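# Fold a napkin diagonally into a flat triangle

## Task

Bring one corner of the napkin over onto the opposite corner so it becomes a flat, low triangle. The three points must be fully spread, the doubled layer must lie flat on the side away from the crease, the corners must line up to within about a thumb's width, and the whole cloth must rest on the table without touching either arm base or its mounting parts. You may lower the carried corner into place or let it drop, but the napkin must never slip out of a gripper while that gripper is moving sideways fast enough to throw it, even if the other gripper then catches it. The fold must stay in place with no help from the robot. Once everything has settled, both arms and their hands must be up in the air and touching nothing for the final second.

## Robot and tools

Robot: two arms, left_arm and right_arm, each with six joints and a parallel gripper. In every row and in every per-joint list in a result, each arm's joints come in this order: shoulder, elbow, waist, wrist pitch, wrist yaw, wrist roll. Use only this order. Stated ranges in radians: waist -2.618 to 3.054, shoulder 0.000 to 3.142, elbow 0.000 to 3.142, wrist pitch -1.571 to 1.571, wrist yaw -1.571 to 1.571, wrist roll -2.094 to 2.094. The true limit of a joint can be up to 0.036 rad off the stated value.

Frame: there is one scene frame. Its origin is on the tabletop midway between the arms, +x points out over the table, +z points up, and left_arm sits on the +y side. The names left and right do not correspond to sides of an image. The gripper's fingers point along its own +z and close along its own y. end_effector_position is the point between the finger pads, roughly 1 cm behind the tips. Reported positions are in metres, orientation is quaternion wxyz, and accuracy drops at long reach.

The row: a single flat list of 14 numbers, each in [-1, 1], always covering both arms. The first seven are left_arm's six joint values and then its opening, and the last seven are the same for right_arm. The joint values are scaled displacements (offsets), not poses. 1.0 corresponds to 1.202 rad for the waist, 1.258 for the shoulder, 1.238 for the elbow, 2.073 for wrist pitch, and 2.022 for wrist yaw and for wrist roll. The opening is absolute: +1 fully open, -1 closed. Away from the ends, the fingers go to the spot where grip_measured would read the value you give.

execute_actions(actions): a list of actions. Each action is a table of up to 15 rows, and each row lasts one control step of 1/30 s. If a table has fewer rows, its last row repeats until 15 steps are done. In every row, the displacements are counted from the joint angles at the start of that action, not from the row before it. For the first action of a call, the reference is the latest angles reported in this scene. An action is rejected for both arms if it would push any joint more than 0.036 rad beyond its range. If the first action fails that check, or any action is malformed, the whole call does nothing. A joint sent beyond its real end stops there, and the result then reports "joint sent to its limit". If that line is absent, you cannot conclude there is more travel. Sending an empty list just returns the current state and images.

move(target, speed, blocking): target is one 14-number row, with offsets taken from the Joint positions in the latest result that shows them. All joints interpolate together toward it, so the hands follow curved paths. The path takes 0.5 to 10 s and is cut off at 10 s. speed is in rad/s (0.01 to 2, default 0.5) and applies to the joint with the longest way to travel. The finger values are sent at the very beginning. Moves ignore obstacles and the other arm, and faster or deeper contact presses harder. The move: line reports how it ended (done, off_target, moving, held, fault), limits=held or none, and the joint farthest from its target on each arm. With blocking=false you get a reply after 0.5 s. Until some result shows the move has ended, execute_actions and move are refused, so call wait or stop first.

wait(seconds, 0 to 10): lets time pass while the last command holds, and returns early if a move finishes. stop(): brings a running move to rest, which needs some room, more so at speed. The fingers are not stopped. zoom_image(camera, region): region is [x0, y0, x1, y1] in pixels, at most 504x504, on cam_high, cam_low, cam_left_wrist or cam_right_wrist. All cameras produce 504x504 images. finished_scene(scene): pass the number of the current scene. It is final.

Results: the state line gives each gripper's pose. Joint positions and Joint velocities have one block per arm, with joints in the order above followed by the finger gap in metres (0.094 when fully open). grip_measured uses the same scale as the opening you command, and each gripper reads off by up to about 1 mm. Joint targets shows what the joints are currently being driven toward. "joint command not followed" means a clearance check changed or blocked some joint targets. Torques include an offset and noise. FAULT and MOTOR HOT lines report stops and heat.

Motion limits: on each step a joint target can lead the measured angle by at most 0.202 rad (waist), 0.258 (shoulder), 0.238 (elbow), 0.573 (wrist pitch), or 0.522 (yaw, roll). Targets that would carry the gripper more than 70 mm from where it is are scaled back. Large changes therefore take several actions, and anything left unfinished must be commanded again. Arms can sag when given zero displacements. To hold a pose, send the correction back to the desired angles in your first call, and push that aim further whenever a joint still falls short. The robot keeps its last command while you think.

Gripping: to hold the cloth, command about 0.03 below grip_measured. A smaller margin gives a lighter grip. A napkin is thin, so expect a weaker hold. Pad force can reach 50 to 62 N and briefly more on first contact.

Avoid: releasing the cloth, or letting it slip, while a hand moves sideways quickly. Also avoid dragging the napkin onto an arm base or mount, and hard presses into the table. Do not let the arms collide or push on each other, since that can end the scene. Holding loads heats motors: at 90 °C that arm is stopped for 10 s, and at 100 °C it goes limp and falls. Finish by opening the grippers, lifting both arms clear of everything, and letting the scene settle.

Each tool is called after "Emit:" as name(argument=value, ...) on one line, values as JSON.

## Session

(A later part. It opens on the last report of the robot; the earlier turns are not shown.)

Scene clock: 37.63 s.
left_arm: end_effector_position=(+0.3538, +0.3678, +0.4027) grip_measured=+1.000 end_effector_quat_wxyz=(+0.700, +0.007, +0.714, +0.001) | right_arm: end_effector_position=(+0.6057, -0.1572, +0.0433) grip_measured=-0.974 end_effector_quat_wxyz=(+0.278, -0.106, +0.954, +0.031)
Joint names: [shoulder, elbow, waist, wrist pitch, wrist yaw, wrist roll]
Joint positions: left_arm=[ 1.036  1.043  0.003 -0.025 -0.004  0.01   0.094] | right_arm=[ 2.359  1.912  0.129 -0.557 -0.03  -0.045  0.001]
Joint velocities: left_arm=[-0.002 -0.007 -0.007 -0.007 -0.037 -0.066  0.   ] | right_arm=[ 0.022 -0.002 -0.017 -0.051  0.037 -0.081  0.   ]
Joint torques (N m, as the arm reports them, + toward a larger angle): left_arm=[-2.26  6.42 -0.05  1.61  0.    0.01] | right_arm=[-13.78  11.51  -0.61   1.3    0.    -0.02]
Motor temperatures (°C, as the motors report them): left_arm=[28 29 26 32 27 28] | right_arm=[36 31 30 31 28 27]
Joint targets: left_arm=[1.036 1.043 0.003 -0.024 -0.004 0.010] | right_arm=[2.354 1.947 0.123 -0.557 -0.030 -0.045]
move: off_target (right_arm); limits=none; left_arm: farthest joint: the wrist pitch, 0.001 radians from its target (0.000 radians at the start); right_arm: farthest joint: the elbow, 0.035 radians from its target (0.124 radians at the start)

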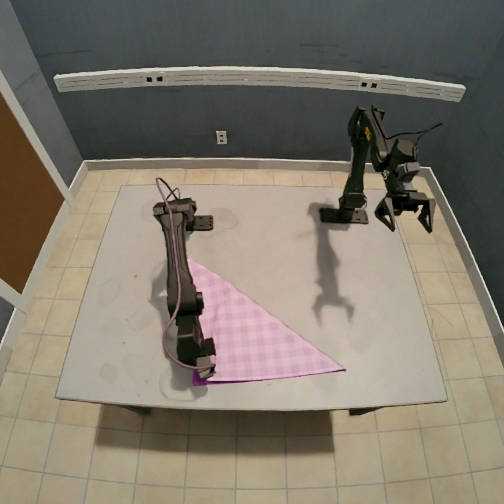

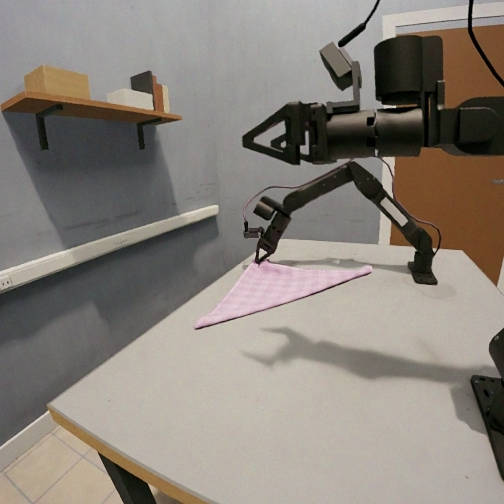

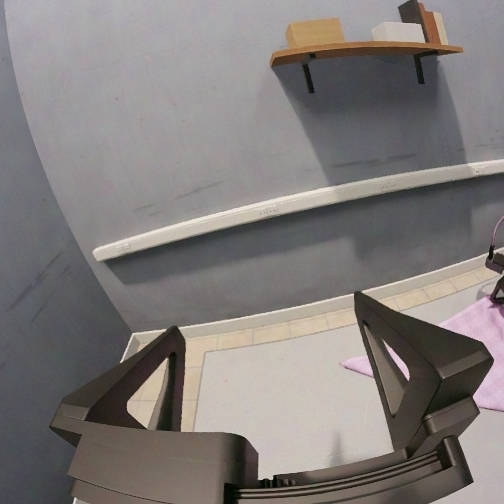

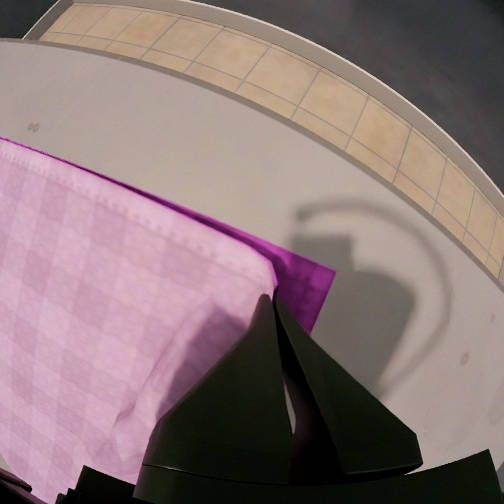

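Release, then lift away.

Emit:
move(target=[0,0,0,0,0,0,1, -0.004,0.028,-0.005,0,0,0,1], speed=0.1)

Emit:
move(target=[0,0,0,0,0,0,1, -0.15,0.028,0,0,0,0,1], speed=0.2)

Emit:
move(target=[0,0,0,0,0,0,1, -0.6,-0.4,-0.4,0,0,0,1], speed=0.6)

Emit:
zoom_image(camera="cam_high", region=[140, 230, 360, 420])

Scene clock: 39.93 s.
left_arm: end_effector_position=(+0.3537, +0.3678, +0.4025) grip_measured=+1.000 end_effector_quat_wxyz=(+0.700, +0.007, +0.714, +0.001) | right_arm: end_effector_position=(+0.6057, -0.1572, +0.0433) grip_measured=+1.000 end_effector_quat_wxyz=(+0.278, -0.106, +0.954, +0.031)
Joint names: [shoulder, elbow, waist, wrist pitch, wrist yaw, wrist roll]
Joint positions: left_arm=[ 1.036  1.043  0.003 -0.027 -0.004  0.01   0.094] | right_arm=[ 2.359  1.912  0.129 -0.557 -0.03  -0.045  0.094]
Joint velocities: left_arm=[ 0.007 -0.027  0.002  0.022 -0.022  0.051  0.   ] | right_arm=[-0.012 -0.007 -0.002 -0.037  0.007 -0.007  0.   ]
Joint torques (N m, as the arm reports them, + toward a larger angle): left_arm=[-2.28  6.41 -0.02  1.61  0.   -0.01] | right_arm=[-13.83  11.46  -0.56   1.3    0.    -0.02]
Motor temperatures (°C, as the motors report them): left_arm=[28 29 26 33 27 28] | right_arm=[36 31 30 31 28 27]
Joint targets: left_arm=[1.036 1.043 0.003 -0.025 -0.004 0.010] | right_arm=[2.354 1.946 0.123 -0.557 -0.030 -0.045]
move: off_target (right_arm); limits=none; left_arm: farthest joint: the wrist pitch, 0.002 radians from its target (0.000 radians at the start); right_arm: farthest joint: the elbow, 0.035 radians from its target (0.035 radians at the start)

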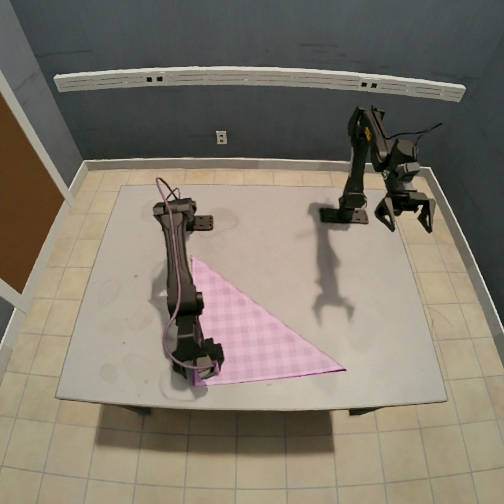

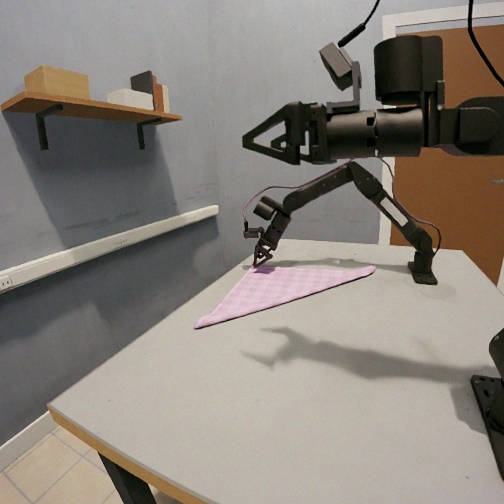

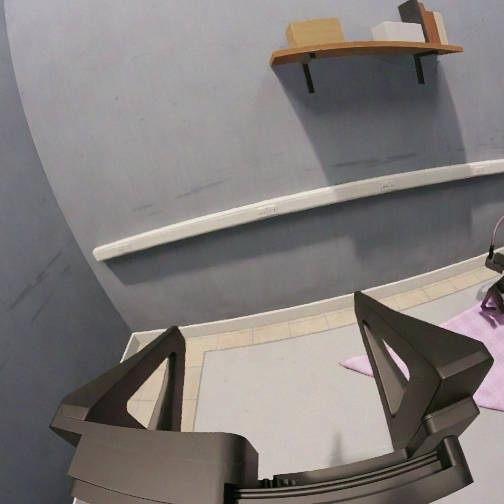

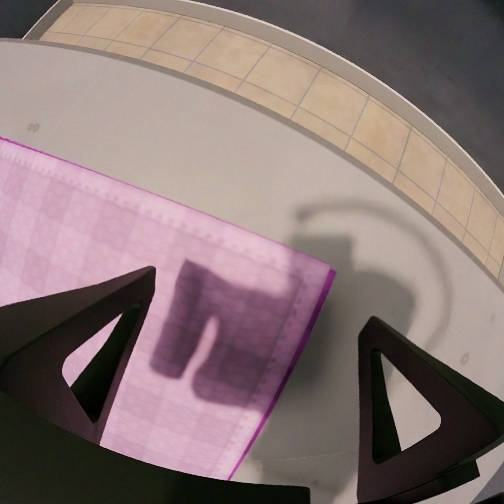

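Scene clock: 41.27 s.
left_arm: end_effector_position=(+0.3537, +0.3678, +0.4022) grip_measured=+1.000 end_effector_quat_wxyz=(+0.700, +0.007, +0.714, +0.001) | right_arm: end_effector_position=(+0.6103, -0.1565, +0.1336) grip_measured=+1.000 end_effector_quat_wxyz=(+0.353, -0.105, +0.929, +0.036)
Joint names: [shoulder, elbow, waist, wrist pitch, wrist yaw, wrist roll]
Joint positions: left_arm=[ 1.036  1.043  0.003 -0.028 -0.004  0.01   0.094] | right_arm=[ 2.201  1.912  0.129 -0.558 -0.03  -0.045  0.094]
Joint velocities: left_arm=[ 0.007 -0.002  0.002 -0.022  0.066 -0.022  0.   ] | right_arm=[ 0.002 -0.017 -0.007 -0.022  0.037 -0.037  0.   ]
Joint torques (N m, as the arm reports them, + toward a larger angle): left_arm=[-2.21  6.47 -0.03  1.61  0.    0.01] | right_arm=[-14.92  11.79   0.02   1.52   0.    -0.02]
Motor temperatures (°C, as the motors report them): left_arm=[28 29 26 33 27 28] | right_arm=[37 31 30 31 28 27]
Joint targets: left_arm=[1.036 1.043 0.003 -0.026 -0.004 0.010] | right_arm=[2.170 1.946 0.129 -0.557 -0.030 -0.045]
move: off_target (right_arm); limits=none; left_arm: farthest joint: the wrist pitch, 0.001 radians from its target (0.000 radians at the start); right_arm: farthest joint: the elbow, 0.035 radians from its target (0.035 radians at the start)

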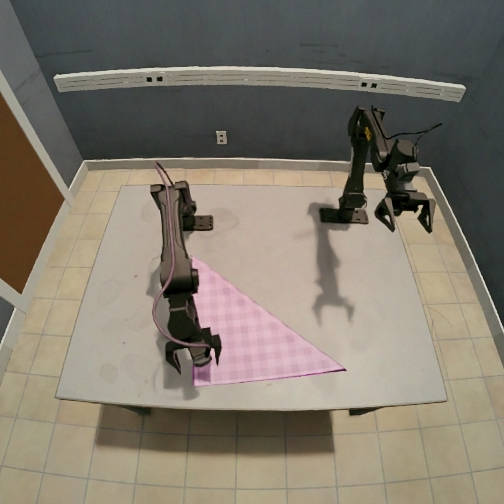

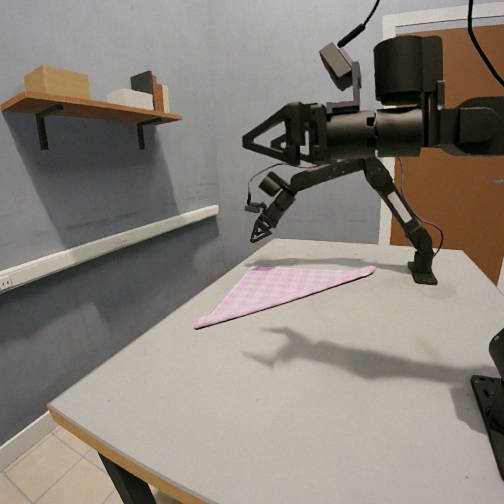

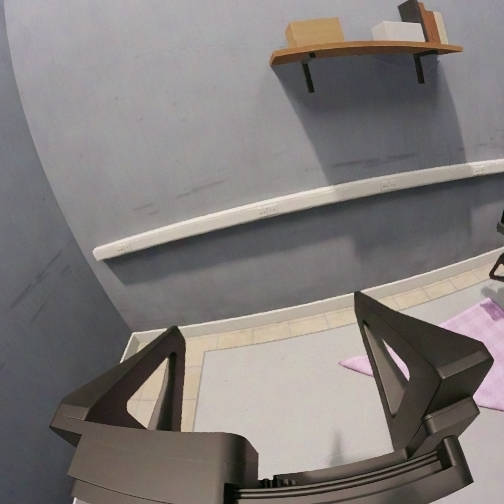

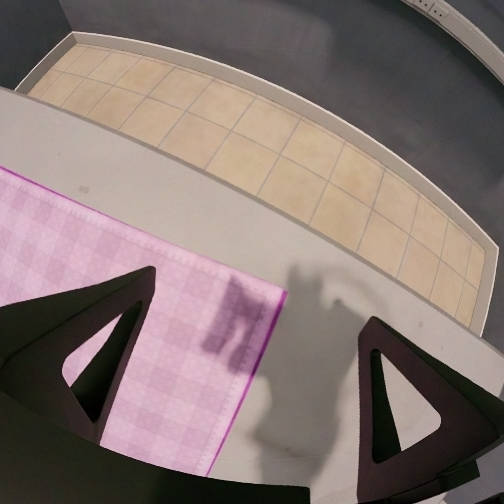

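Scene clock: 43.17 s.
left_arm: end_effector_position=(+0.3537, +0.3678, +0.4018) grip_measured=+1.000 end_effector_quat_wxyz=(+0.699, +0.007, +0.715, +0.001) | right_arm: end_effector_position=(+0.4515, -0.3910, +0.2881) grip_measured=+1.000 end_effector_quat_wxyz=(+0.458, +0.111, +0.880, -0.070)
Joint names: [shoulder, elbow, waist, wrist pitch, wrist yaw, wrist roll]
Joint positions: left_arm=[ 1.036  1.043  0.003 -0.029 -0.004  0.01   0.094] | right_arm=[ 1.464  1.42  -0.349 -0.565 -0.028 -0.045  0.094]
Joint velocities: left_arm=[ 0.022 -0.017  0.007 -0.081  0.037  0.095  0.   ] | right_arm=[ 0.002  0.022 -0.017 -0.007  0.037 -0.051  0.   ]
Joint torques (N m, as the arm reports them, + toward a larger angle): left_arm=[-2.29  6.44  0.04  1.61 -0.01  0.02] | right_arm=[-7.59  8.6  -0.24  1.86 -0.01 -0.02]
Motor temperatures (°C, as the motors report them): left_arm=[28 29 26 33 27 28] | right_arm=[37 31 30 31 28 27]
Joint targets: left_arm=[1.036 1.043 0.003 -0.028 -0.004 0.010] | right_arm=[1.446 1.417 -0.352 -0.558 -0.030 -0.045]
move: done; limits=none; left_arm: farthest joint: the wrist pitch, 0.001 radians from its target (0.000 radians at the start); right_arm: farthest joint: the shoulder, 0.018 radians from its target (0.754 radians at the start)

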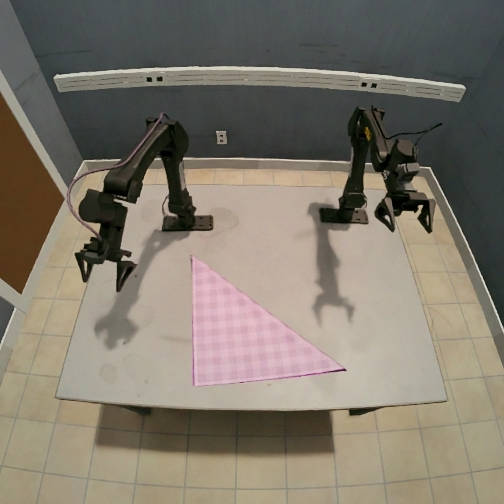

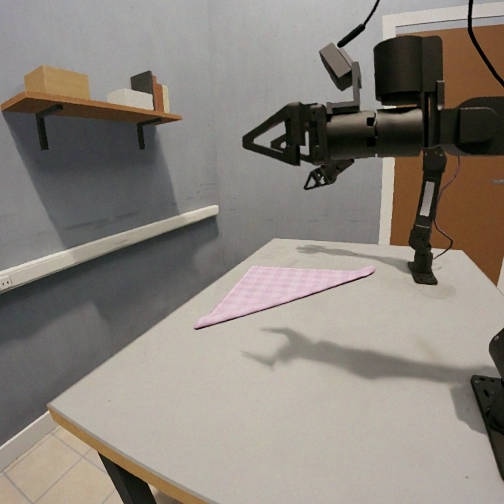

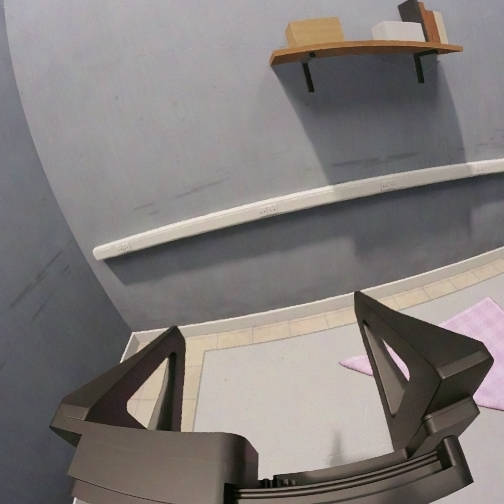

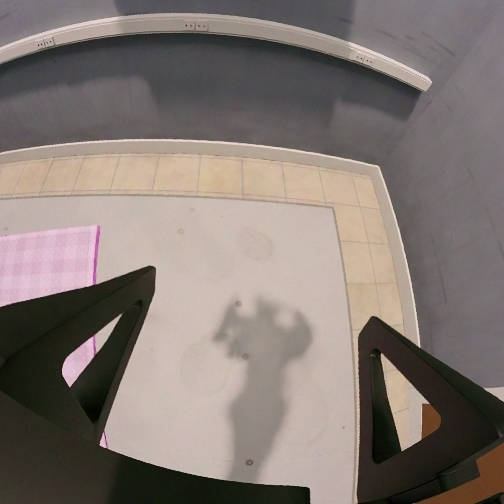

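Region (140, 230, 360, 420) of cam_high's 504x504 image, scaled by 2.291, with more detail than that image has; it fills the top 435 rows of this view, and the rest is white.

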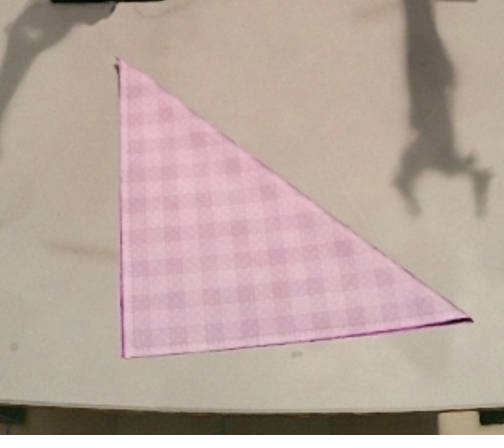

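Emit:
finished_scene(scene=1)

The scene is finished: the task was done.


## Next scene

The same job, from a new start.

Emit:
execute_actions(actions=[])

Scene clock: 0.00 s.
left_arm: end_effector_position=(+0.3538, +0.3678, +0.4058) grip_measured=+1.000 end_effector_quat_wxyz=(+0.705, +0.007, +0.709, +0.001) | right_arm: end_effector_position=(+0.4195, -0.1298, +0.1431) grip_measured=-0.975 end_effector_quat_wxyz=(+0.309, -0.192, +0.929, +0.063)
Joint names: [shoulder, elbow, waist, wrist pitch, wrist yaw, wrist roll]
Joint positions: left_arm=[ 1.036  1.043  0.003 -0.013 -0.004  0.01   0.094] | right_arm=[ 1.556  1.155  0.254 -0.531 -0.067 -0.092  0.001]
Joint velocities: left_arm=[ 0.022 -0.027 -0.002 -0.007  0.051  0.037  0.   ] | right_arm=[-0.002 -0.007  0.002 -0.022  0.022 -0.007 -0.   ]
Joint torques (N m, as the arm reports them, + toward a larger angle): no reading
Motor temperatures (°C, as the motors report them): left_arm=[28 27 26 30 27 28] | right_arm=[29 28 30 29 28 27]
Joint targets: left_arm=[1.026 1.059 0.003 0.001 -0.004 0.008] | right_arm=[1.541 1.171 0.254 -0.520 -0.071 -0.091]

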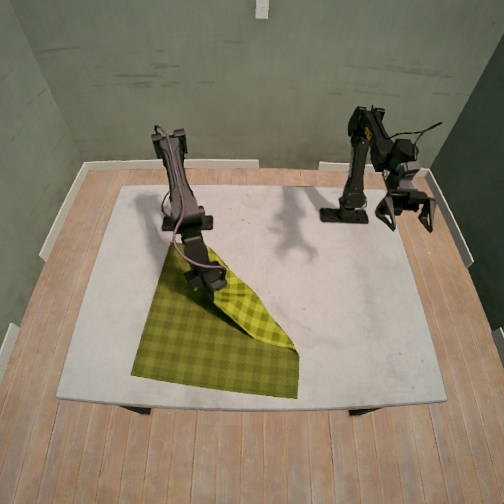

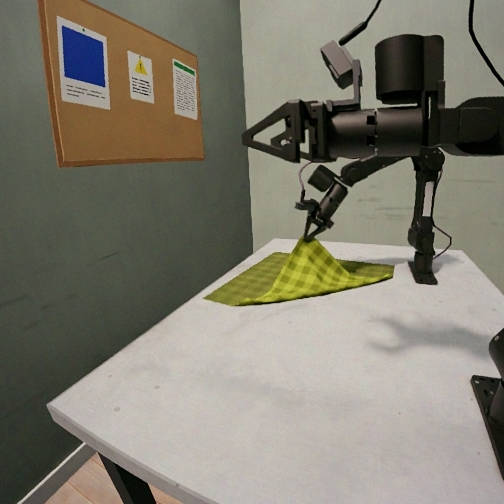

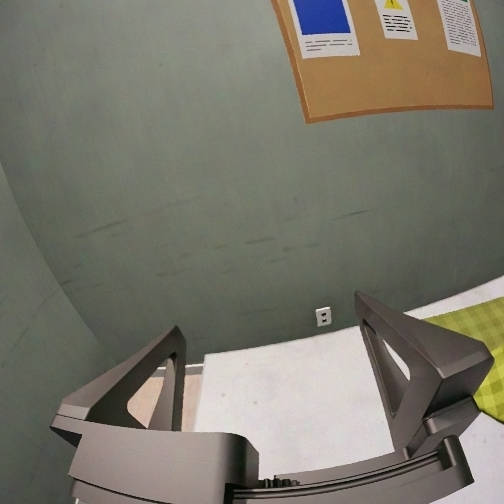

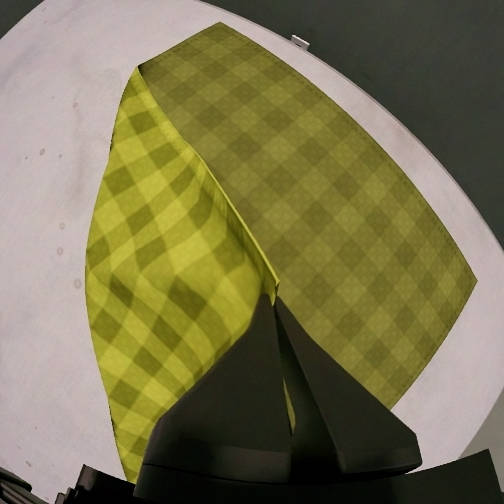

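Emit:
move(target=[0,0,0,0,0,0,1, 0.43,0.40,-0.30,-0.01,0,0,-1], speed=0.3)

Emit:
zoom_image(camera="cam_high", region=[100, 230, 320, 420])

Scene clock: 3.87 s.
left_arm: end_effector_position=(+0.3538, +0.3678, +0.4043) grip_measured=+1.000 end_effector_quat_wxyz=(+0.703, +0.007, +0.712, +0.001) | right_arm: end_effector_position=(+0.5524, -0.2833, +0.0699) grip_measured=-0.975 end_effector_quat_wxyz=(+0.266, -0.021, +0.964, +0.011)
Joint names: [shoulder, elbow, waist, wrist pitch, wrist yaw, wrist roll]
Joint positions: left_arm=[ 1.036  1.043  0.003 -0.019 -0.004  0.01   0.094] | right_arm=[ 2.105  1.615 -0.105 -0.546 -0.067 -0.092  0.001]
Joint velocities: left_arm=[-0.012 -0.022 -0.032 -0.022 -0.022  0.037  0.   ] | right_arm=[-0.007 -0.007 -0.012 -0.007 -0.037  0.007 -0.001]
Joint torques (N m, as the arm reports them, + toward a larger angle): left_arm=[-2.21  6.3  -0.01  1.62  0.    0.01] | right_arm=[-11.91  11.4   -0.14   1.19  -0.03  -0.02]
Motor temperatures (°C, as the motors report them): left_arm=[28 27 26 31 27 28] | right_arm=[30 29 30 30 28 27]
Joint targets: left_arm=[1.036 1.043 0.003 -0.013 -0.004 0.010] | right_arm=[2.097 1.650 -0.106 -0.551 -0.068 -0.092]
move: off_target (right_arm); limits=none; left_arm: farthest joint: the wrist pitch, 0.006 radians from its target (0.000 radians at the start); right_arm: farthest joint: the elbow, 0.036 radians from its target (0.495 radians at the start)

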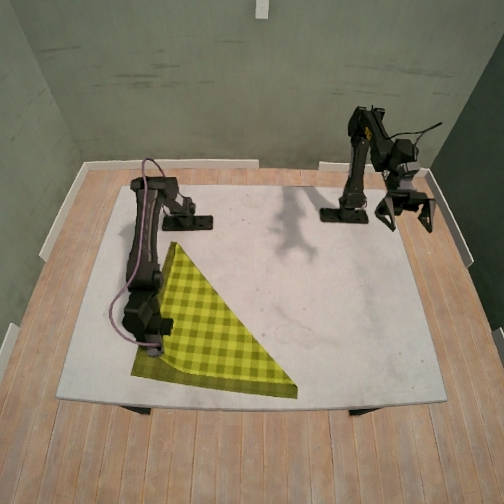

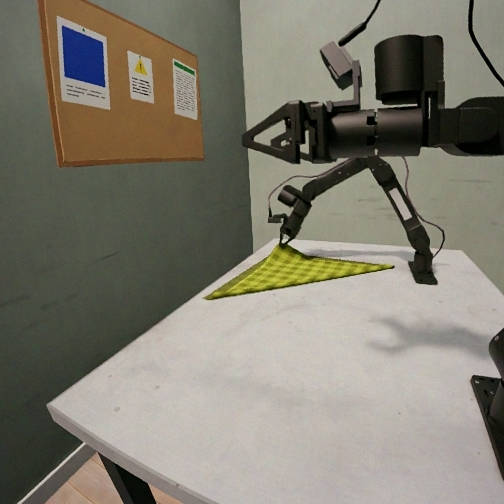

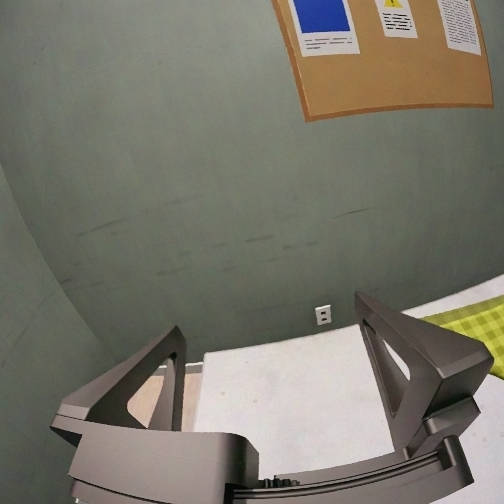

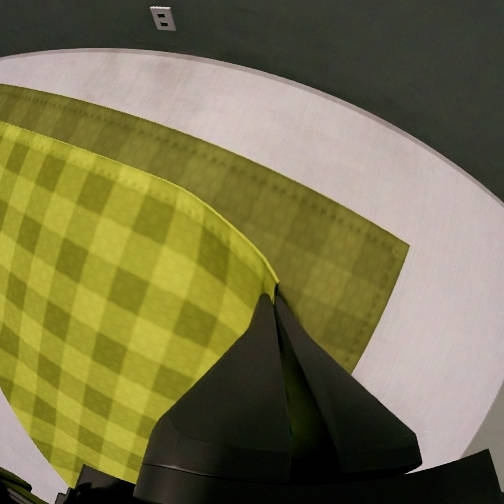

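Region (100, 230, 320, 420) of cam_high's 504x504 image, scaled by 2.291, with more detail than that image has; it fills the top 435 rows of this view, and the rest is white.

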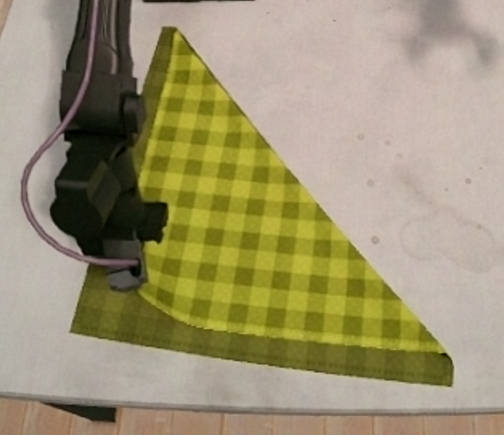

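Emit:
move(target=[0,0,0,0,0,0,1, 0.09,0.108,-0.07,0,0,0,-1], speed=0.13)

Emit:
zoom_image(camera="cam_high", region=[100, 230, 320, 420])

Scene clock: 6.17 s.
left_arm: end_effector_position=(+0.3538, +0.3678, +0.4028) grip_measured=+1.000 end_effector_quat_wxyz=(+0.701, +0.007, +0.714, +0.001) | right_arm: end_effector_position=(+0.5689, -0.3273, +0.0450) grip_measured=-0.975 end_effector_quat_wxyz=(+0.256, +0.017, +0.967, +0.002)
Joint names: [shoulder, elbow, waist, wrist pitch, wrist yaw, wrist roll]
Joint positions: left_arm=[ 1.036  1.043  0.003 -0.025 -0.004  0.01   0.094] | right_arm=[ 2.223  1.713 -0.183 -0.547 -0.067 -0.092  0.001]
Joint velocities: left_arm=[ 0.007  0.002 -0.007  0.051 -0.037 -0.037  0.   ] | right_arm=[ 0.007  0.002 -0.007 -0.037 -0.066 -0.007 -0.   ]
Joint torques (N m, as the arm reports them, + toward a larger angle): left_arm=[-2.18  6.27 -0.05  1.62 -0.02  0.03] | right_arm=[-12.61  11.34  -0.54   1.22  -0.02  -0.02]
Motor temperatures (°C, as the motors report them): left_arm=[28 28 26 31 27 28] | right_arm=[31 30 30 30 28 27]
Joint targets: left_arm=[1.036 1.043 0.003 -0.019 -0.004 0.010] | right_arm=[2.218 1.748 -0.189 -0.546 -0.067 -0.092]
move: off_target (right_arm); limits=none; left_arm: farthest joint: the wrist pitch, 0.006 radians from its target (0.000 radians at the start); right_arm: farthest joint: the elbow, 0.036 radians from its target (0.134 radians at the start)

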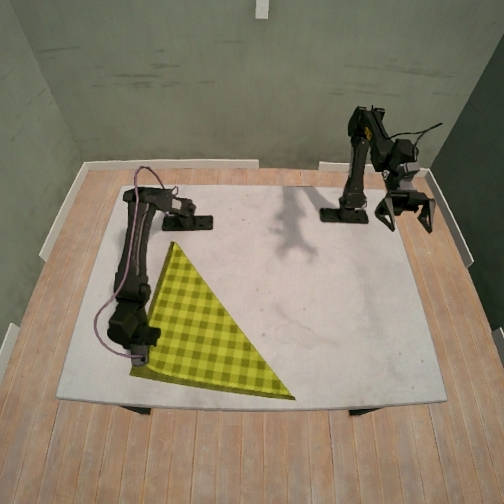

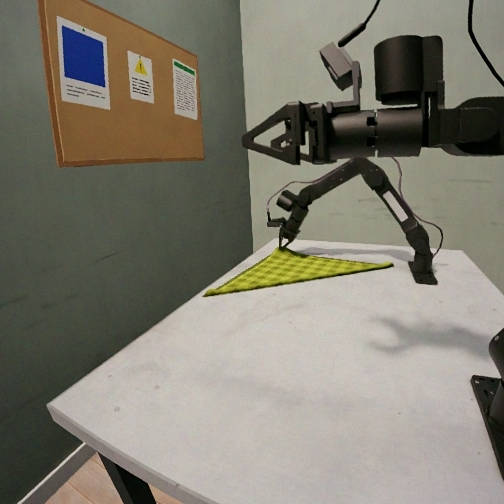

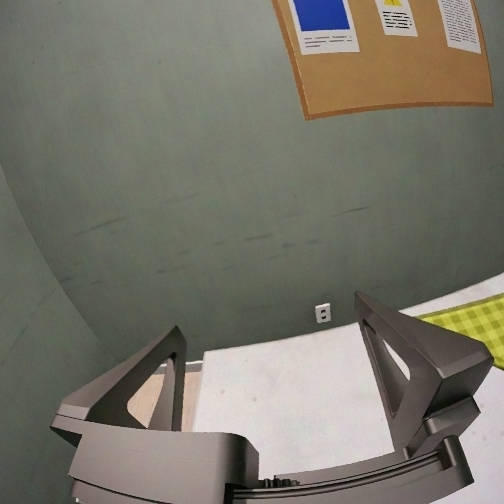

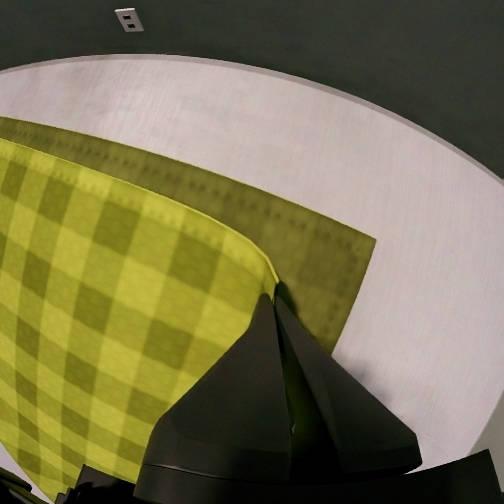

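Region (100, 230, 320, 420) of cam_high's 504x504 image, scaled by 2.291, with more detail than that image has; it fills the top 435 rows of this view, and the rest is white.

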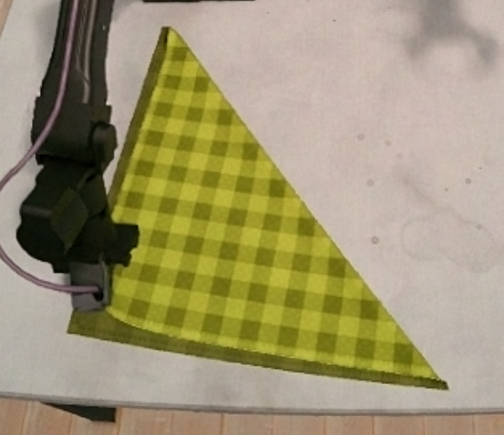

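Emit:
move(target=[0,0,0,0,0,0,1, 0.042,0.082,-0.023,0,0,0,-1], speed=0.12)

Emit:
zoom_image(camera="cam_high", region=[100, 230, 320, 420])

Scene clock: 9.90 s.
left_arm: end_effector_position=(+0.3537, +0.3678, +0.4013) grip_measured=+1.000 end_effector_quat_wxyz=(+0.698, +0.007, +0.716, +0.001) | right_arm: end_effector_position=(+0.5823, -0.3407, +0.0405) grip_measured=-0.975 end_effector_quat_wxyz=(+0.262, +0.027, +0.965, -0.001)
Joint names: [shoulder, elbow, waist, wrist pitch, wrist yaw, wrist roll]
Joint positions: left_arm=[ 1.036  1.043  0.003 -0.031 -0.004  0.01   0.094] | right_arm=[ 2.279  1.782 -0.204 -0.548 -0.067 -0.092  0.001]
Joint velocities: left_arm=[-0.002 -0.012  0.007  0.066 -0.022 -0.007  0.   ] | right_arm=[ 0.002  0.002 -0.007 -0.007 -0.007 -0.066 -0.   ]
Joint torques (N m, as the arm reports them, + toward a larger angle): left_arm=[-2.19  6.3  -0.06  1.61  0.    0.01] | right_arm=[-12.9   11.18  -0.7    1.23  -0.02  -0.02]
Motor temperatures (°C, as the motors report them): left_arm=[28 28 26 32 27 28] | right_arm=[32 30 30 30 28 27]
Joint targets: left_arm=[1.036 1.043 0.003 -0.025 -0.004 0.010] | right_arm=[2.276 1.815 -0.211 -0.547 -0.067 -0.092]
move: off_target (right_arm); limits=none; left_arm: farthest joint: the wrist pitch, 0.006 radians from its target (0.000 radians at the start); right_arm: farthest joint: the elbow, 0.033 radians from its target (0.101 radians at the start)

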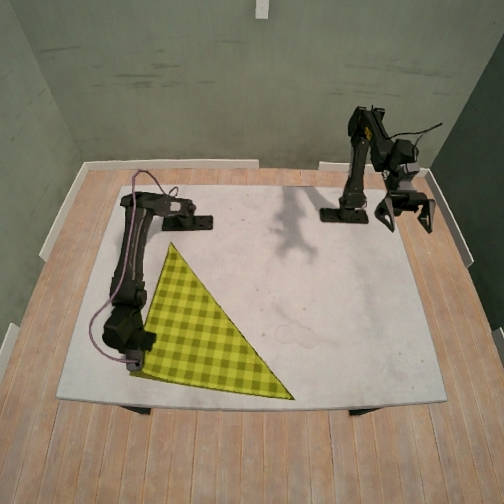

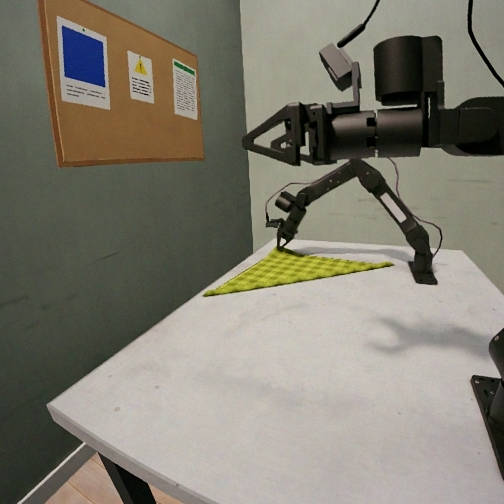

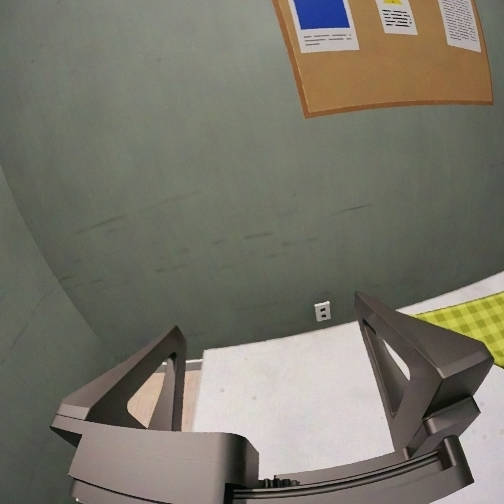

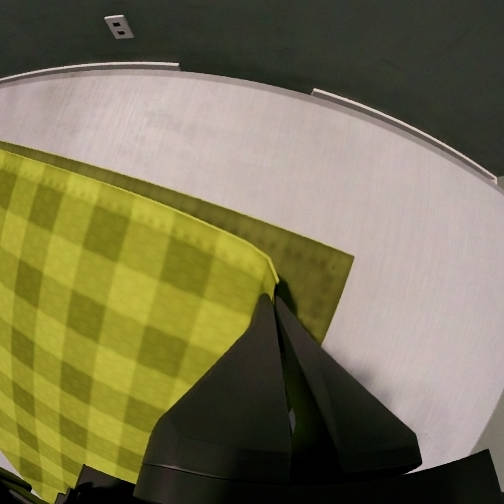

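Region (100, 230, 320, 420) of cam_high's 504x504 image, scaled by 2.291, with more detail than that image has; it fills the top 435 rows of this view, and the rest is white.

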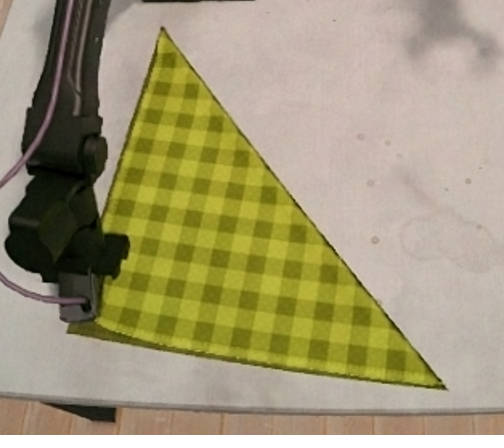

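A little further, then release.

Emit:
move(target=[0,0,0,0,0,0,1, 0.022,0.055,-0.014,0,0,0,-1], speed=0.12)

Emit:
move(target=[0,0,0,0,0,0,1, -0.003,0.027,-0.005,0,0,0,1], speed=0.1)

Emit:
move(target=[0,0,0,0,0,0,1, -0.17,0.027,0,0,0,0,1], speed=0.25)

Scene clock: 12.07 s.
left_arm: end_effector_position=(+0.3537, +0.3678, +0.3998) grip_measured=+1.000 end_effector_quat_wxyz=(+0.696, +0.007, +0.718, +0.001) | right_arm: end_effector_position=(+0.5890, -0.3476, +0.0375) grip_measured=-0.975 end_effector_quat_wxyz=(+0.265, +0.031, +0.964, -0.003)
Joint names: [shoulder, elbow, waist, wrist pitch, wrist yaw, wrist roll]
Joint positions: left_arm=[ 1.036  1.043  0.003 -0.037 -0.004  0.01   0.094] | right_arm=[ 2.309  1.818 -0.213 -0.548 -0.067 -0.092  0.001]
Joint velocities: left_arm=[-0.027  0.007  0.002 -0.125  0.007  0.037  0.   ] | right_arm=[-0.002  0.017 -0.002  0.037 -0.007  0.022 -0.   ]
Joint torques (N m, as the arm reports them, + toward a larger angle): left_arm=[-2.19  6.24 -0.06  1.6   0.01  0.01] | right_arm=[-13.1   11.07  -0.63   1.23  -0.02  -0.02]
Motor temperatures (°C, as the motors report them): left_arm=[28 28 26 32 27 28] | right_arm=[33 31 30 30 28 27]
Joint targets: left_arm=[1.036 1.043 0.003 -0.031 -0.004 0.010] | right_arm=[2.306 1.850 -0.220 -0.548 -0.067 -0.092]
move: off_target (right_arm); limits=none; left_arm: farthest joint: the wrist pitch, 0.006 radians from its target (0.000 radians at the start); right_arm: farthest joint: the elbow, 0.032 radians from its target (0.068 radians at the start)

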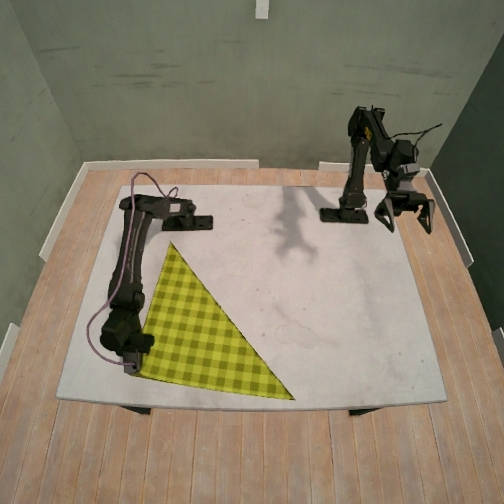

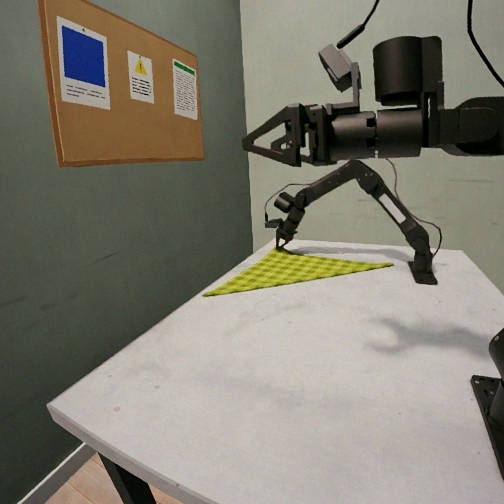

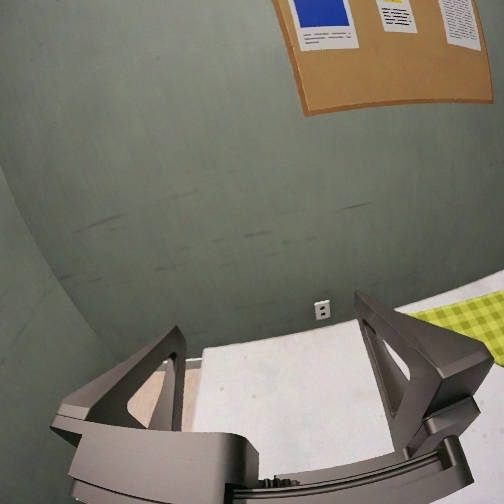

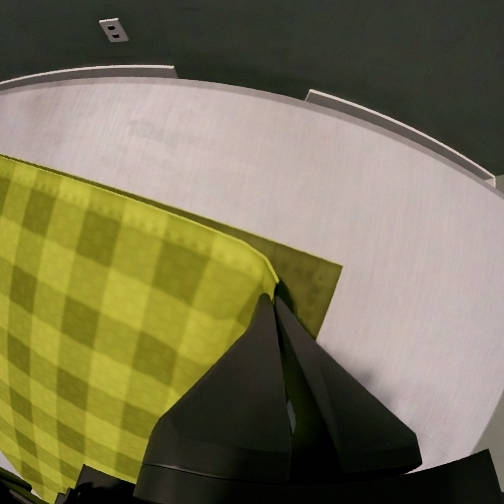

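Scene clock: 12.77 s.
left_arm: end_effector_position=(+0.3536, +0.3678, +0.3983) grip_measured=+1.000 end_effector_quat_wxyz=(+0.694, +0.007, +0.720, +0.001) | right_arm: end_effector_position=(+0.5890, -0.3476, +0.0375) grip_measured=+1.000 end_effector_quat_wxyz=(+0.265, +0.031, +0.964, -0.003)
Joint names: [shoulder, elbow, waist, wrist pitch, wrist yaw, wrist roll]
Joint positions: left_arm=[ 1.036  1.043  0.003 -0.043 -0.004  0.01   0.094] | right_arm=[ 2.309  1.818 -0.213 -0.548 -0.067 -0.092  0.094]
Joint velocities: left_arm=[ 0.007  0.027 -0.012  0.037  0.007 -0.007  0.   ] | right_arm=[-0.007 -0.002  0.012 -0.066  0.022 -0.022  0.   ]
Joint torques (N m, as the arm reports them, + toward a larger angle): left_arm=[-2.27  6.33 -0.04  1.61 -0.01  0.01] | right_arm=[-13.19  11.23  -0.55   1.23  -0.02  -0.02]
Motor temperatures (°C, as the motors report them): left_arm=[28 28 26 32 27 28] | right_arm=[33 31 30 30 28 27]
Joint targets: left_arm=[1.036 1.043 0.003 -0.037 -0.004 0.010] | right_arm=[2.305 1.851 -0.219 -0.548 -0.067 -0.092]
move: off_target (right_arm); limits=none; left_arm: farthest joint: the wrist pitch, 0.006 radians from its target (0.000 radians at the start); right_arm: farthest joint: the elbow, 0.034 radians from its target (0.034 radians at the start)

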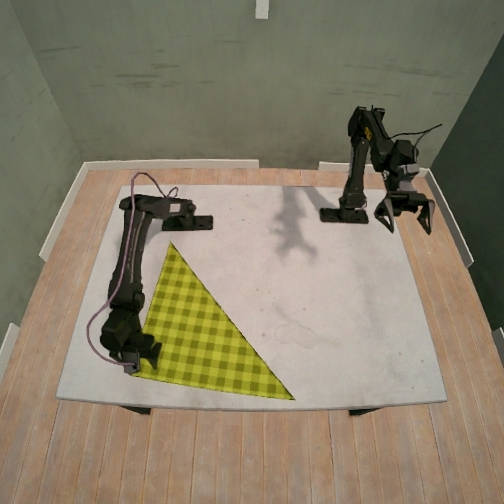

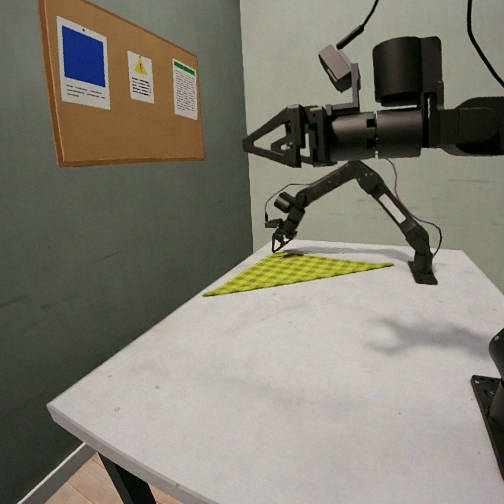

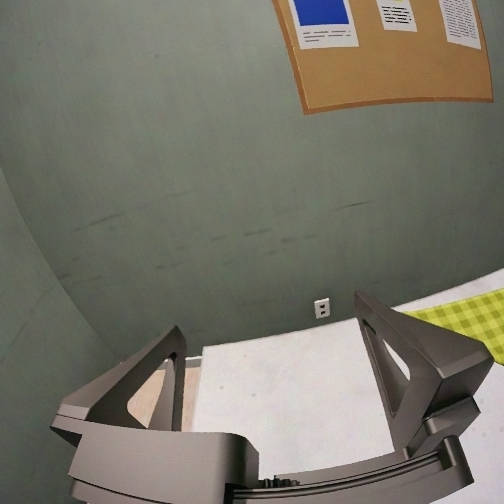

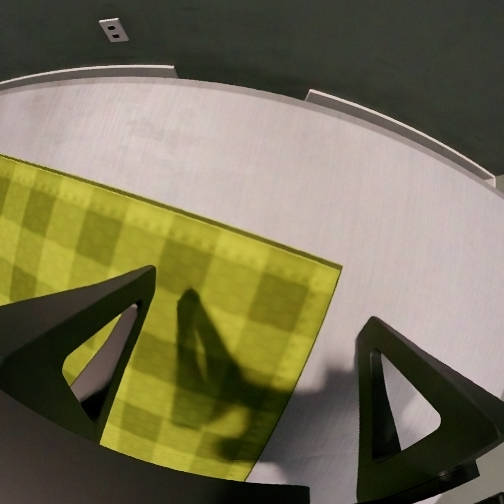

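Scene clock: 14.03 s.
left_arm: end_effector_position=(+0.3536, +0.3678, +0.3968) grip_measured=+1.000 end_effector_quat_wxyz=(+0.692, +0.007, +0.722, +0.001) | right_arm: end_effector_position=(+0.5942, -0.3485, +0.1381) grip_measured=+1.000 end_effector_quat_wxyz=(+0.350, +0.027, +0.936, -0.015)
Joint names: [shoulder, elbow, waist, wrist pitch, wrist yaw, wrist roll]
Joint positions: left_arm=[ 1.036  1.043  0.003 -0.049 -0.004  0.01   0.094] | right_arm=[ 2.126  1.818 -0.213 -0.55  -0.067 -0.092  0.094]
Joint velocities: left_arm=[-0.002  0.002  0.002  0.037 -0.037  0.007  0.   ] | right_arm=[-0.012 -0.007 -0.002  0.022 -0.037 -0.037  0.   ]
Joint torques (N m, as the arm reports them, + toward a larger angle): left_arm=[-2.21  6.29 -0.02  1.61  0.01  0.02] | right_arm=[-14.22  11.65   0.04   1.5   -0.01  -0.02]
Motor temperatures (°C, as the motors report them): left_arm=[28 28 26 32 27 28] | right_arm=[34 31 30 30 28 27]
Joint targets: left_arm=[1.036 1.043 0.003 -0.043 -0.004 0.010] | right_arm=[2.095 1.851 -0.213 -0.548 -0.067 -0.092]
move: off_target (right_arm); limits=none; left_arm: farthest joint: the wrist pitch, 0.006 radians from its target (0.000 radians at the start); right_arm: farthest joint: the elbow, 0.034 radians from its target (0.034 radians at the start)

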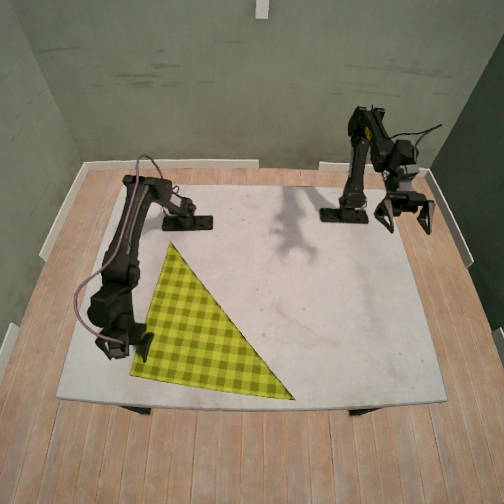

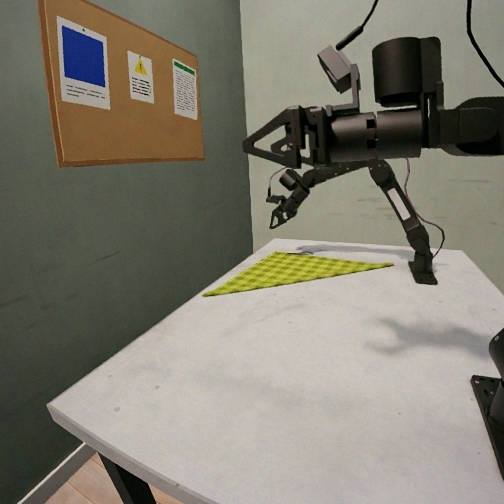

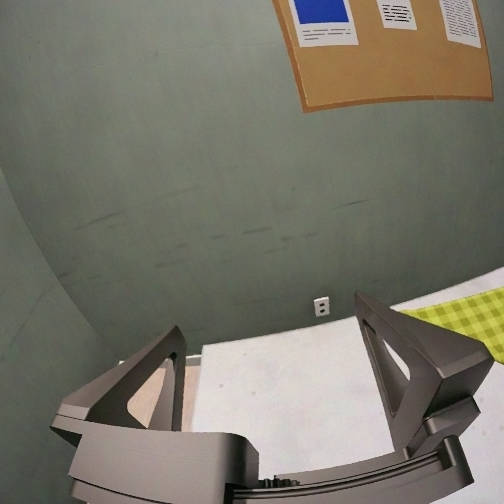

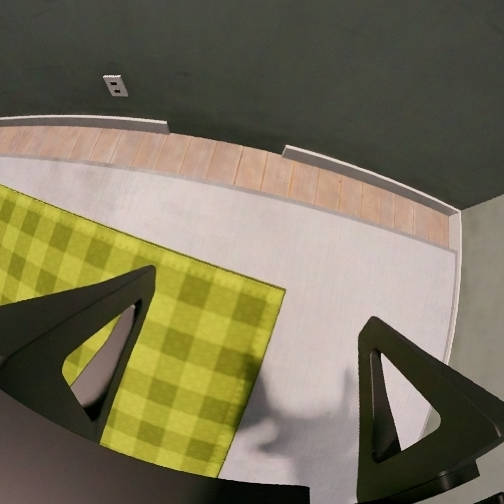

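Emit:
finished_scene(scene=2)

The scene is finished: the task was done.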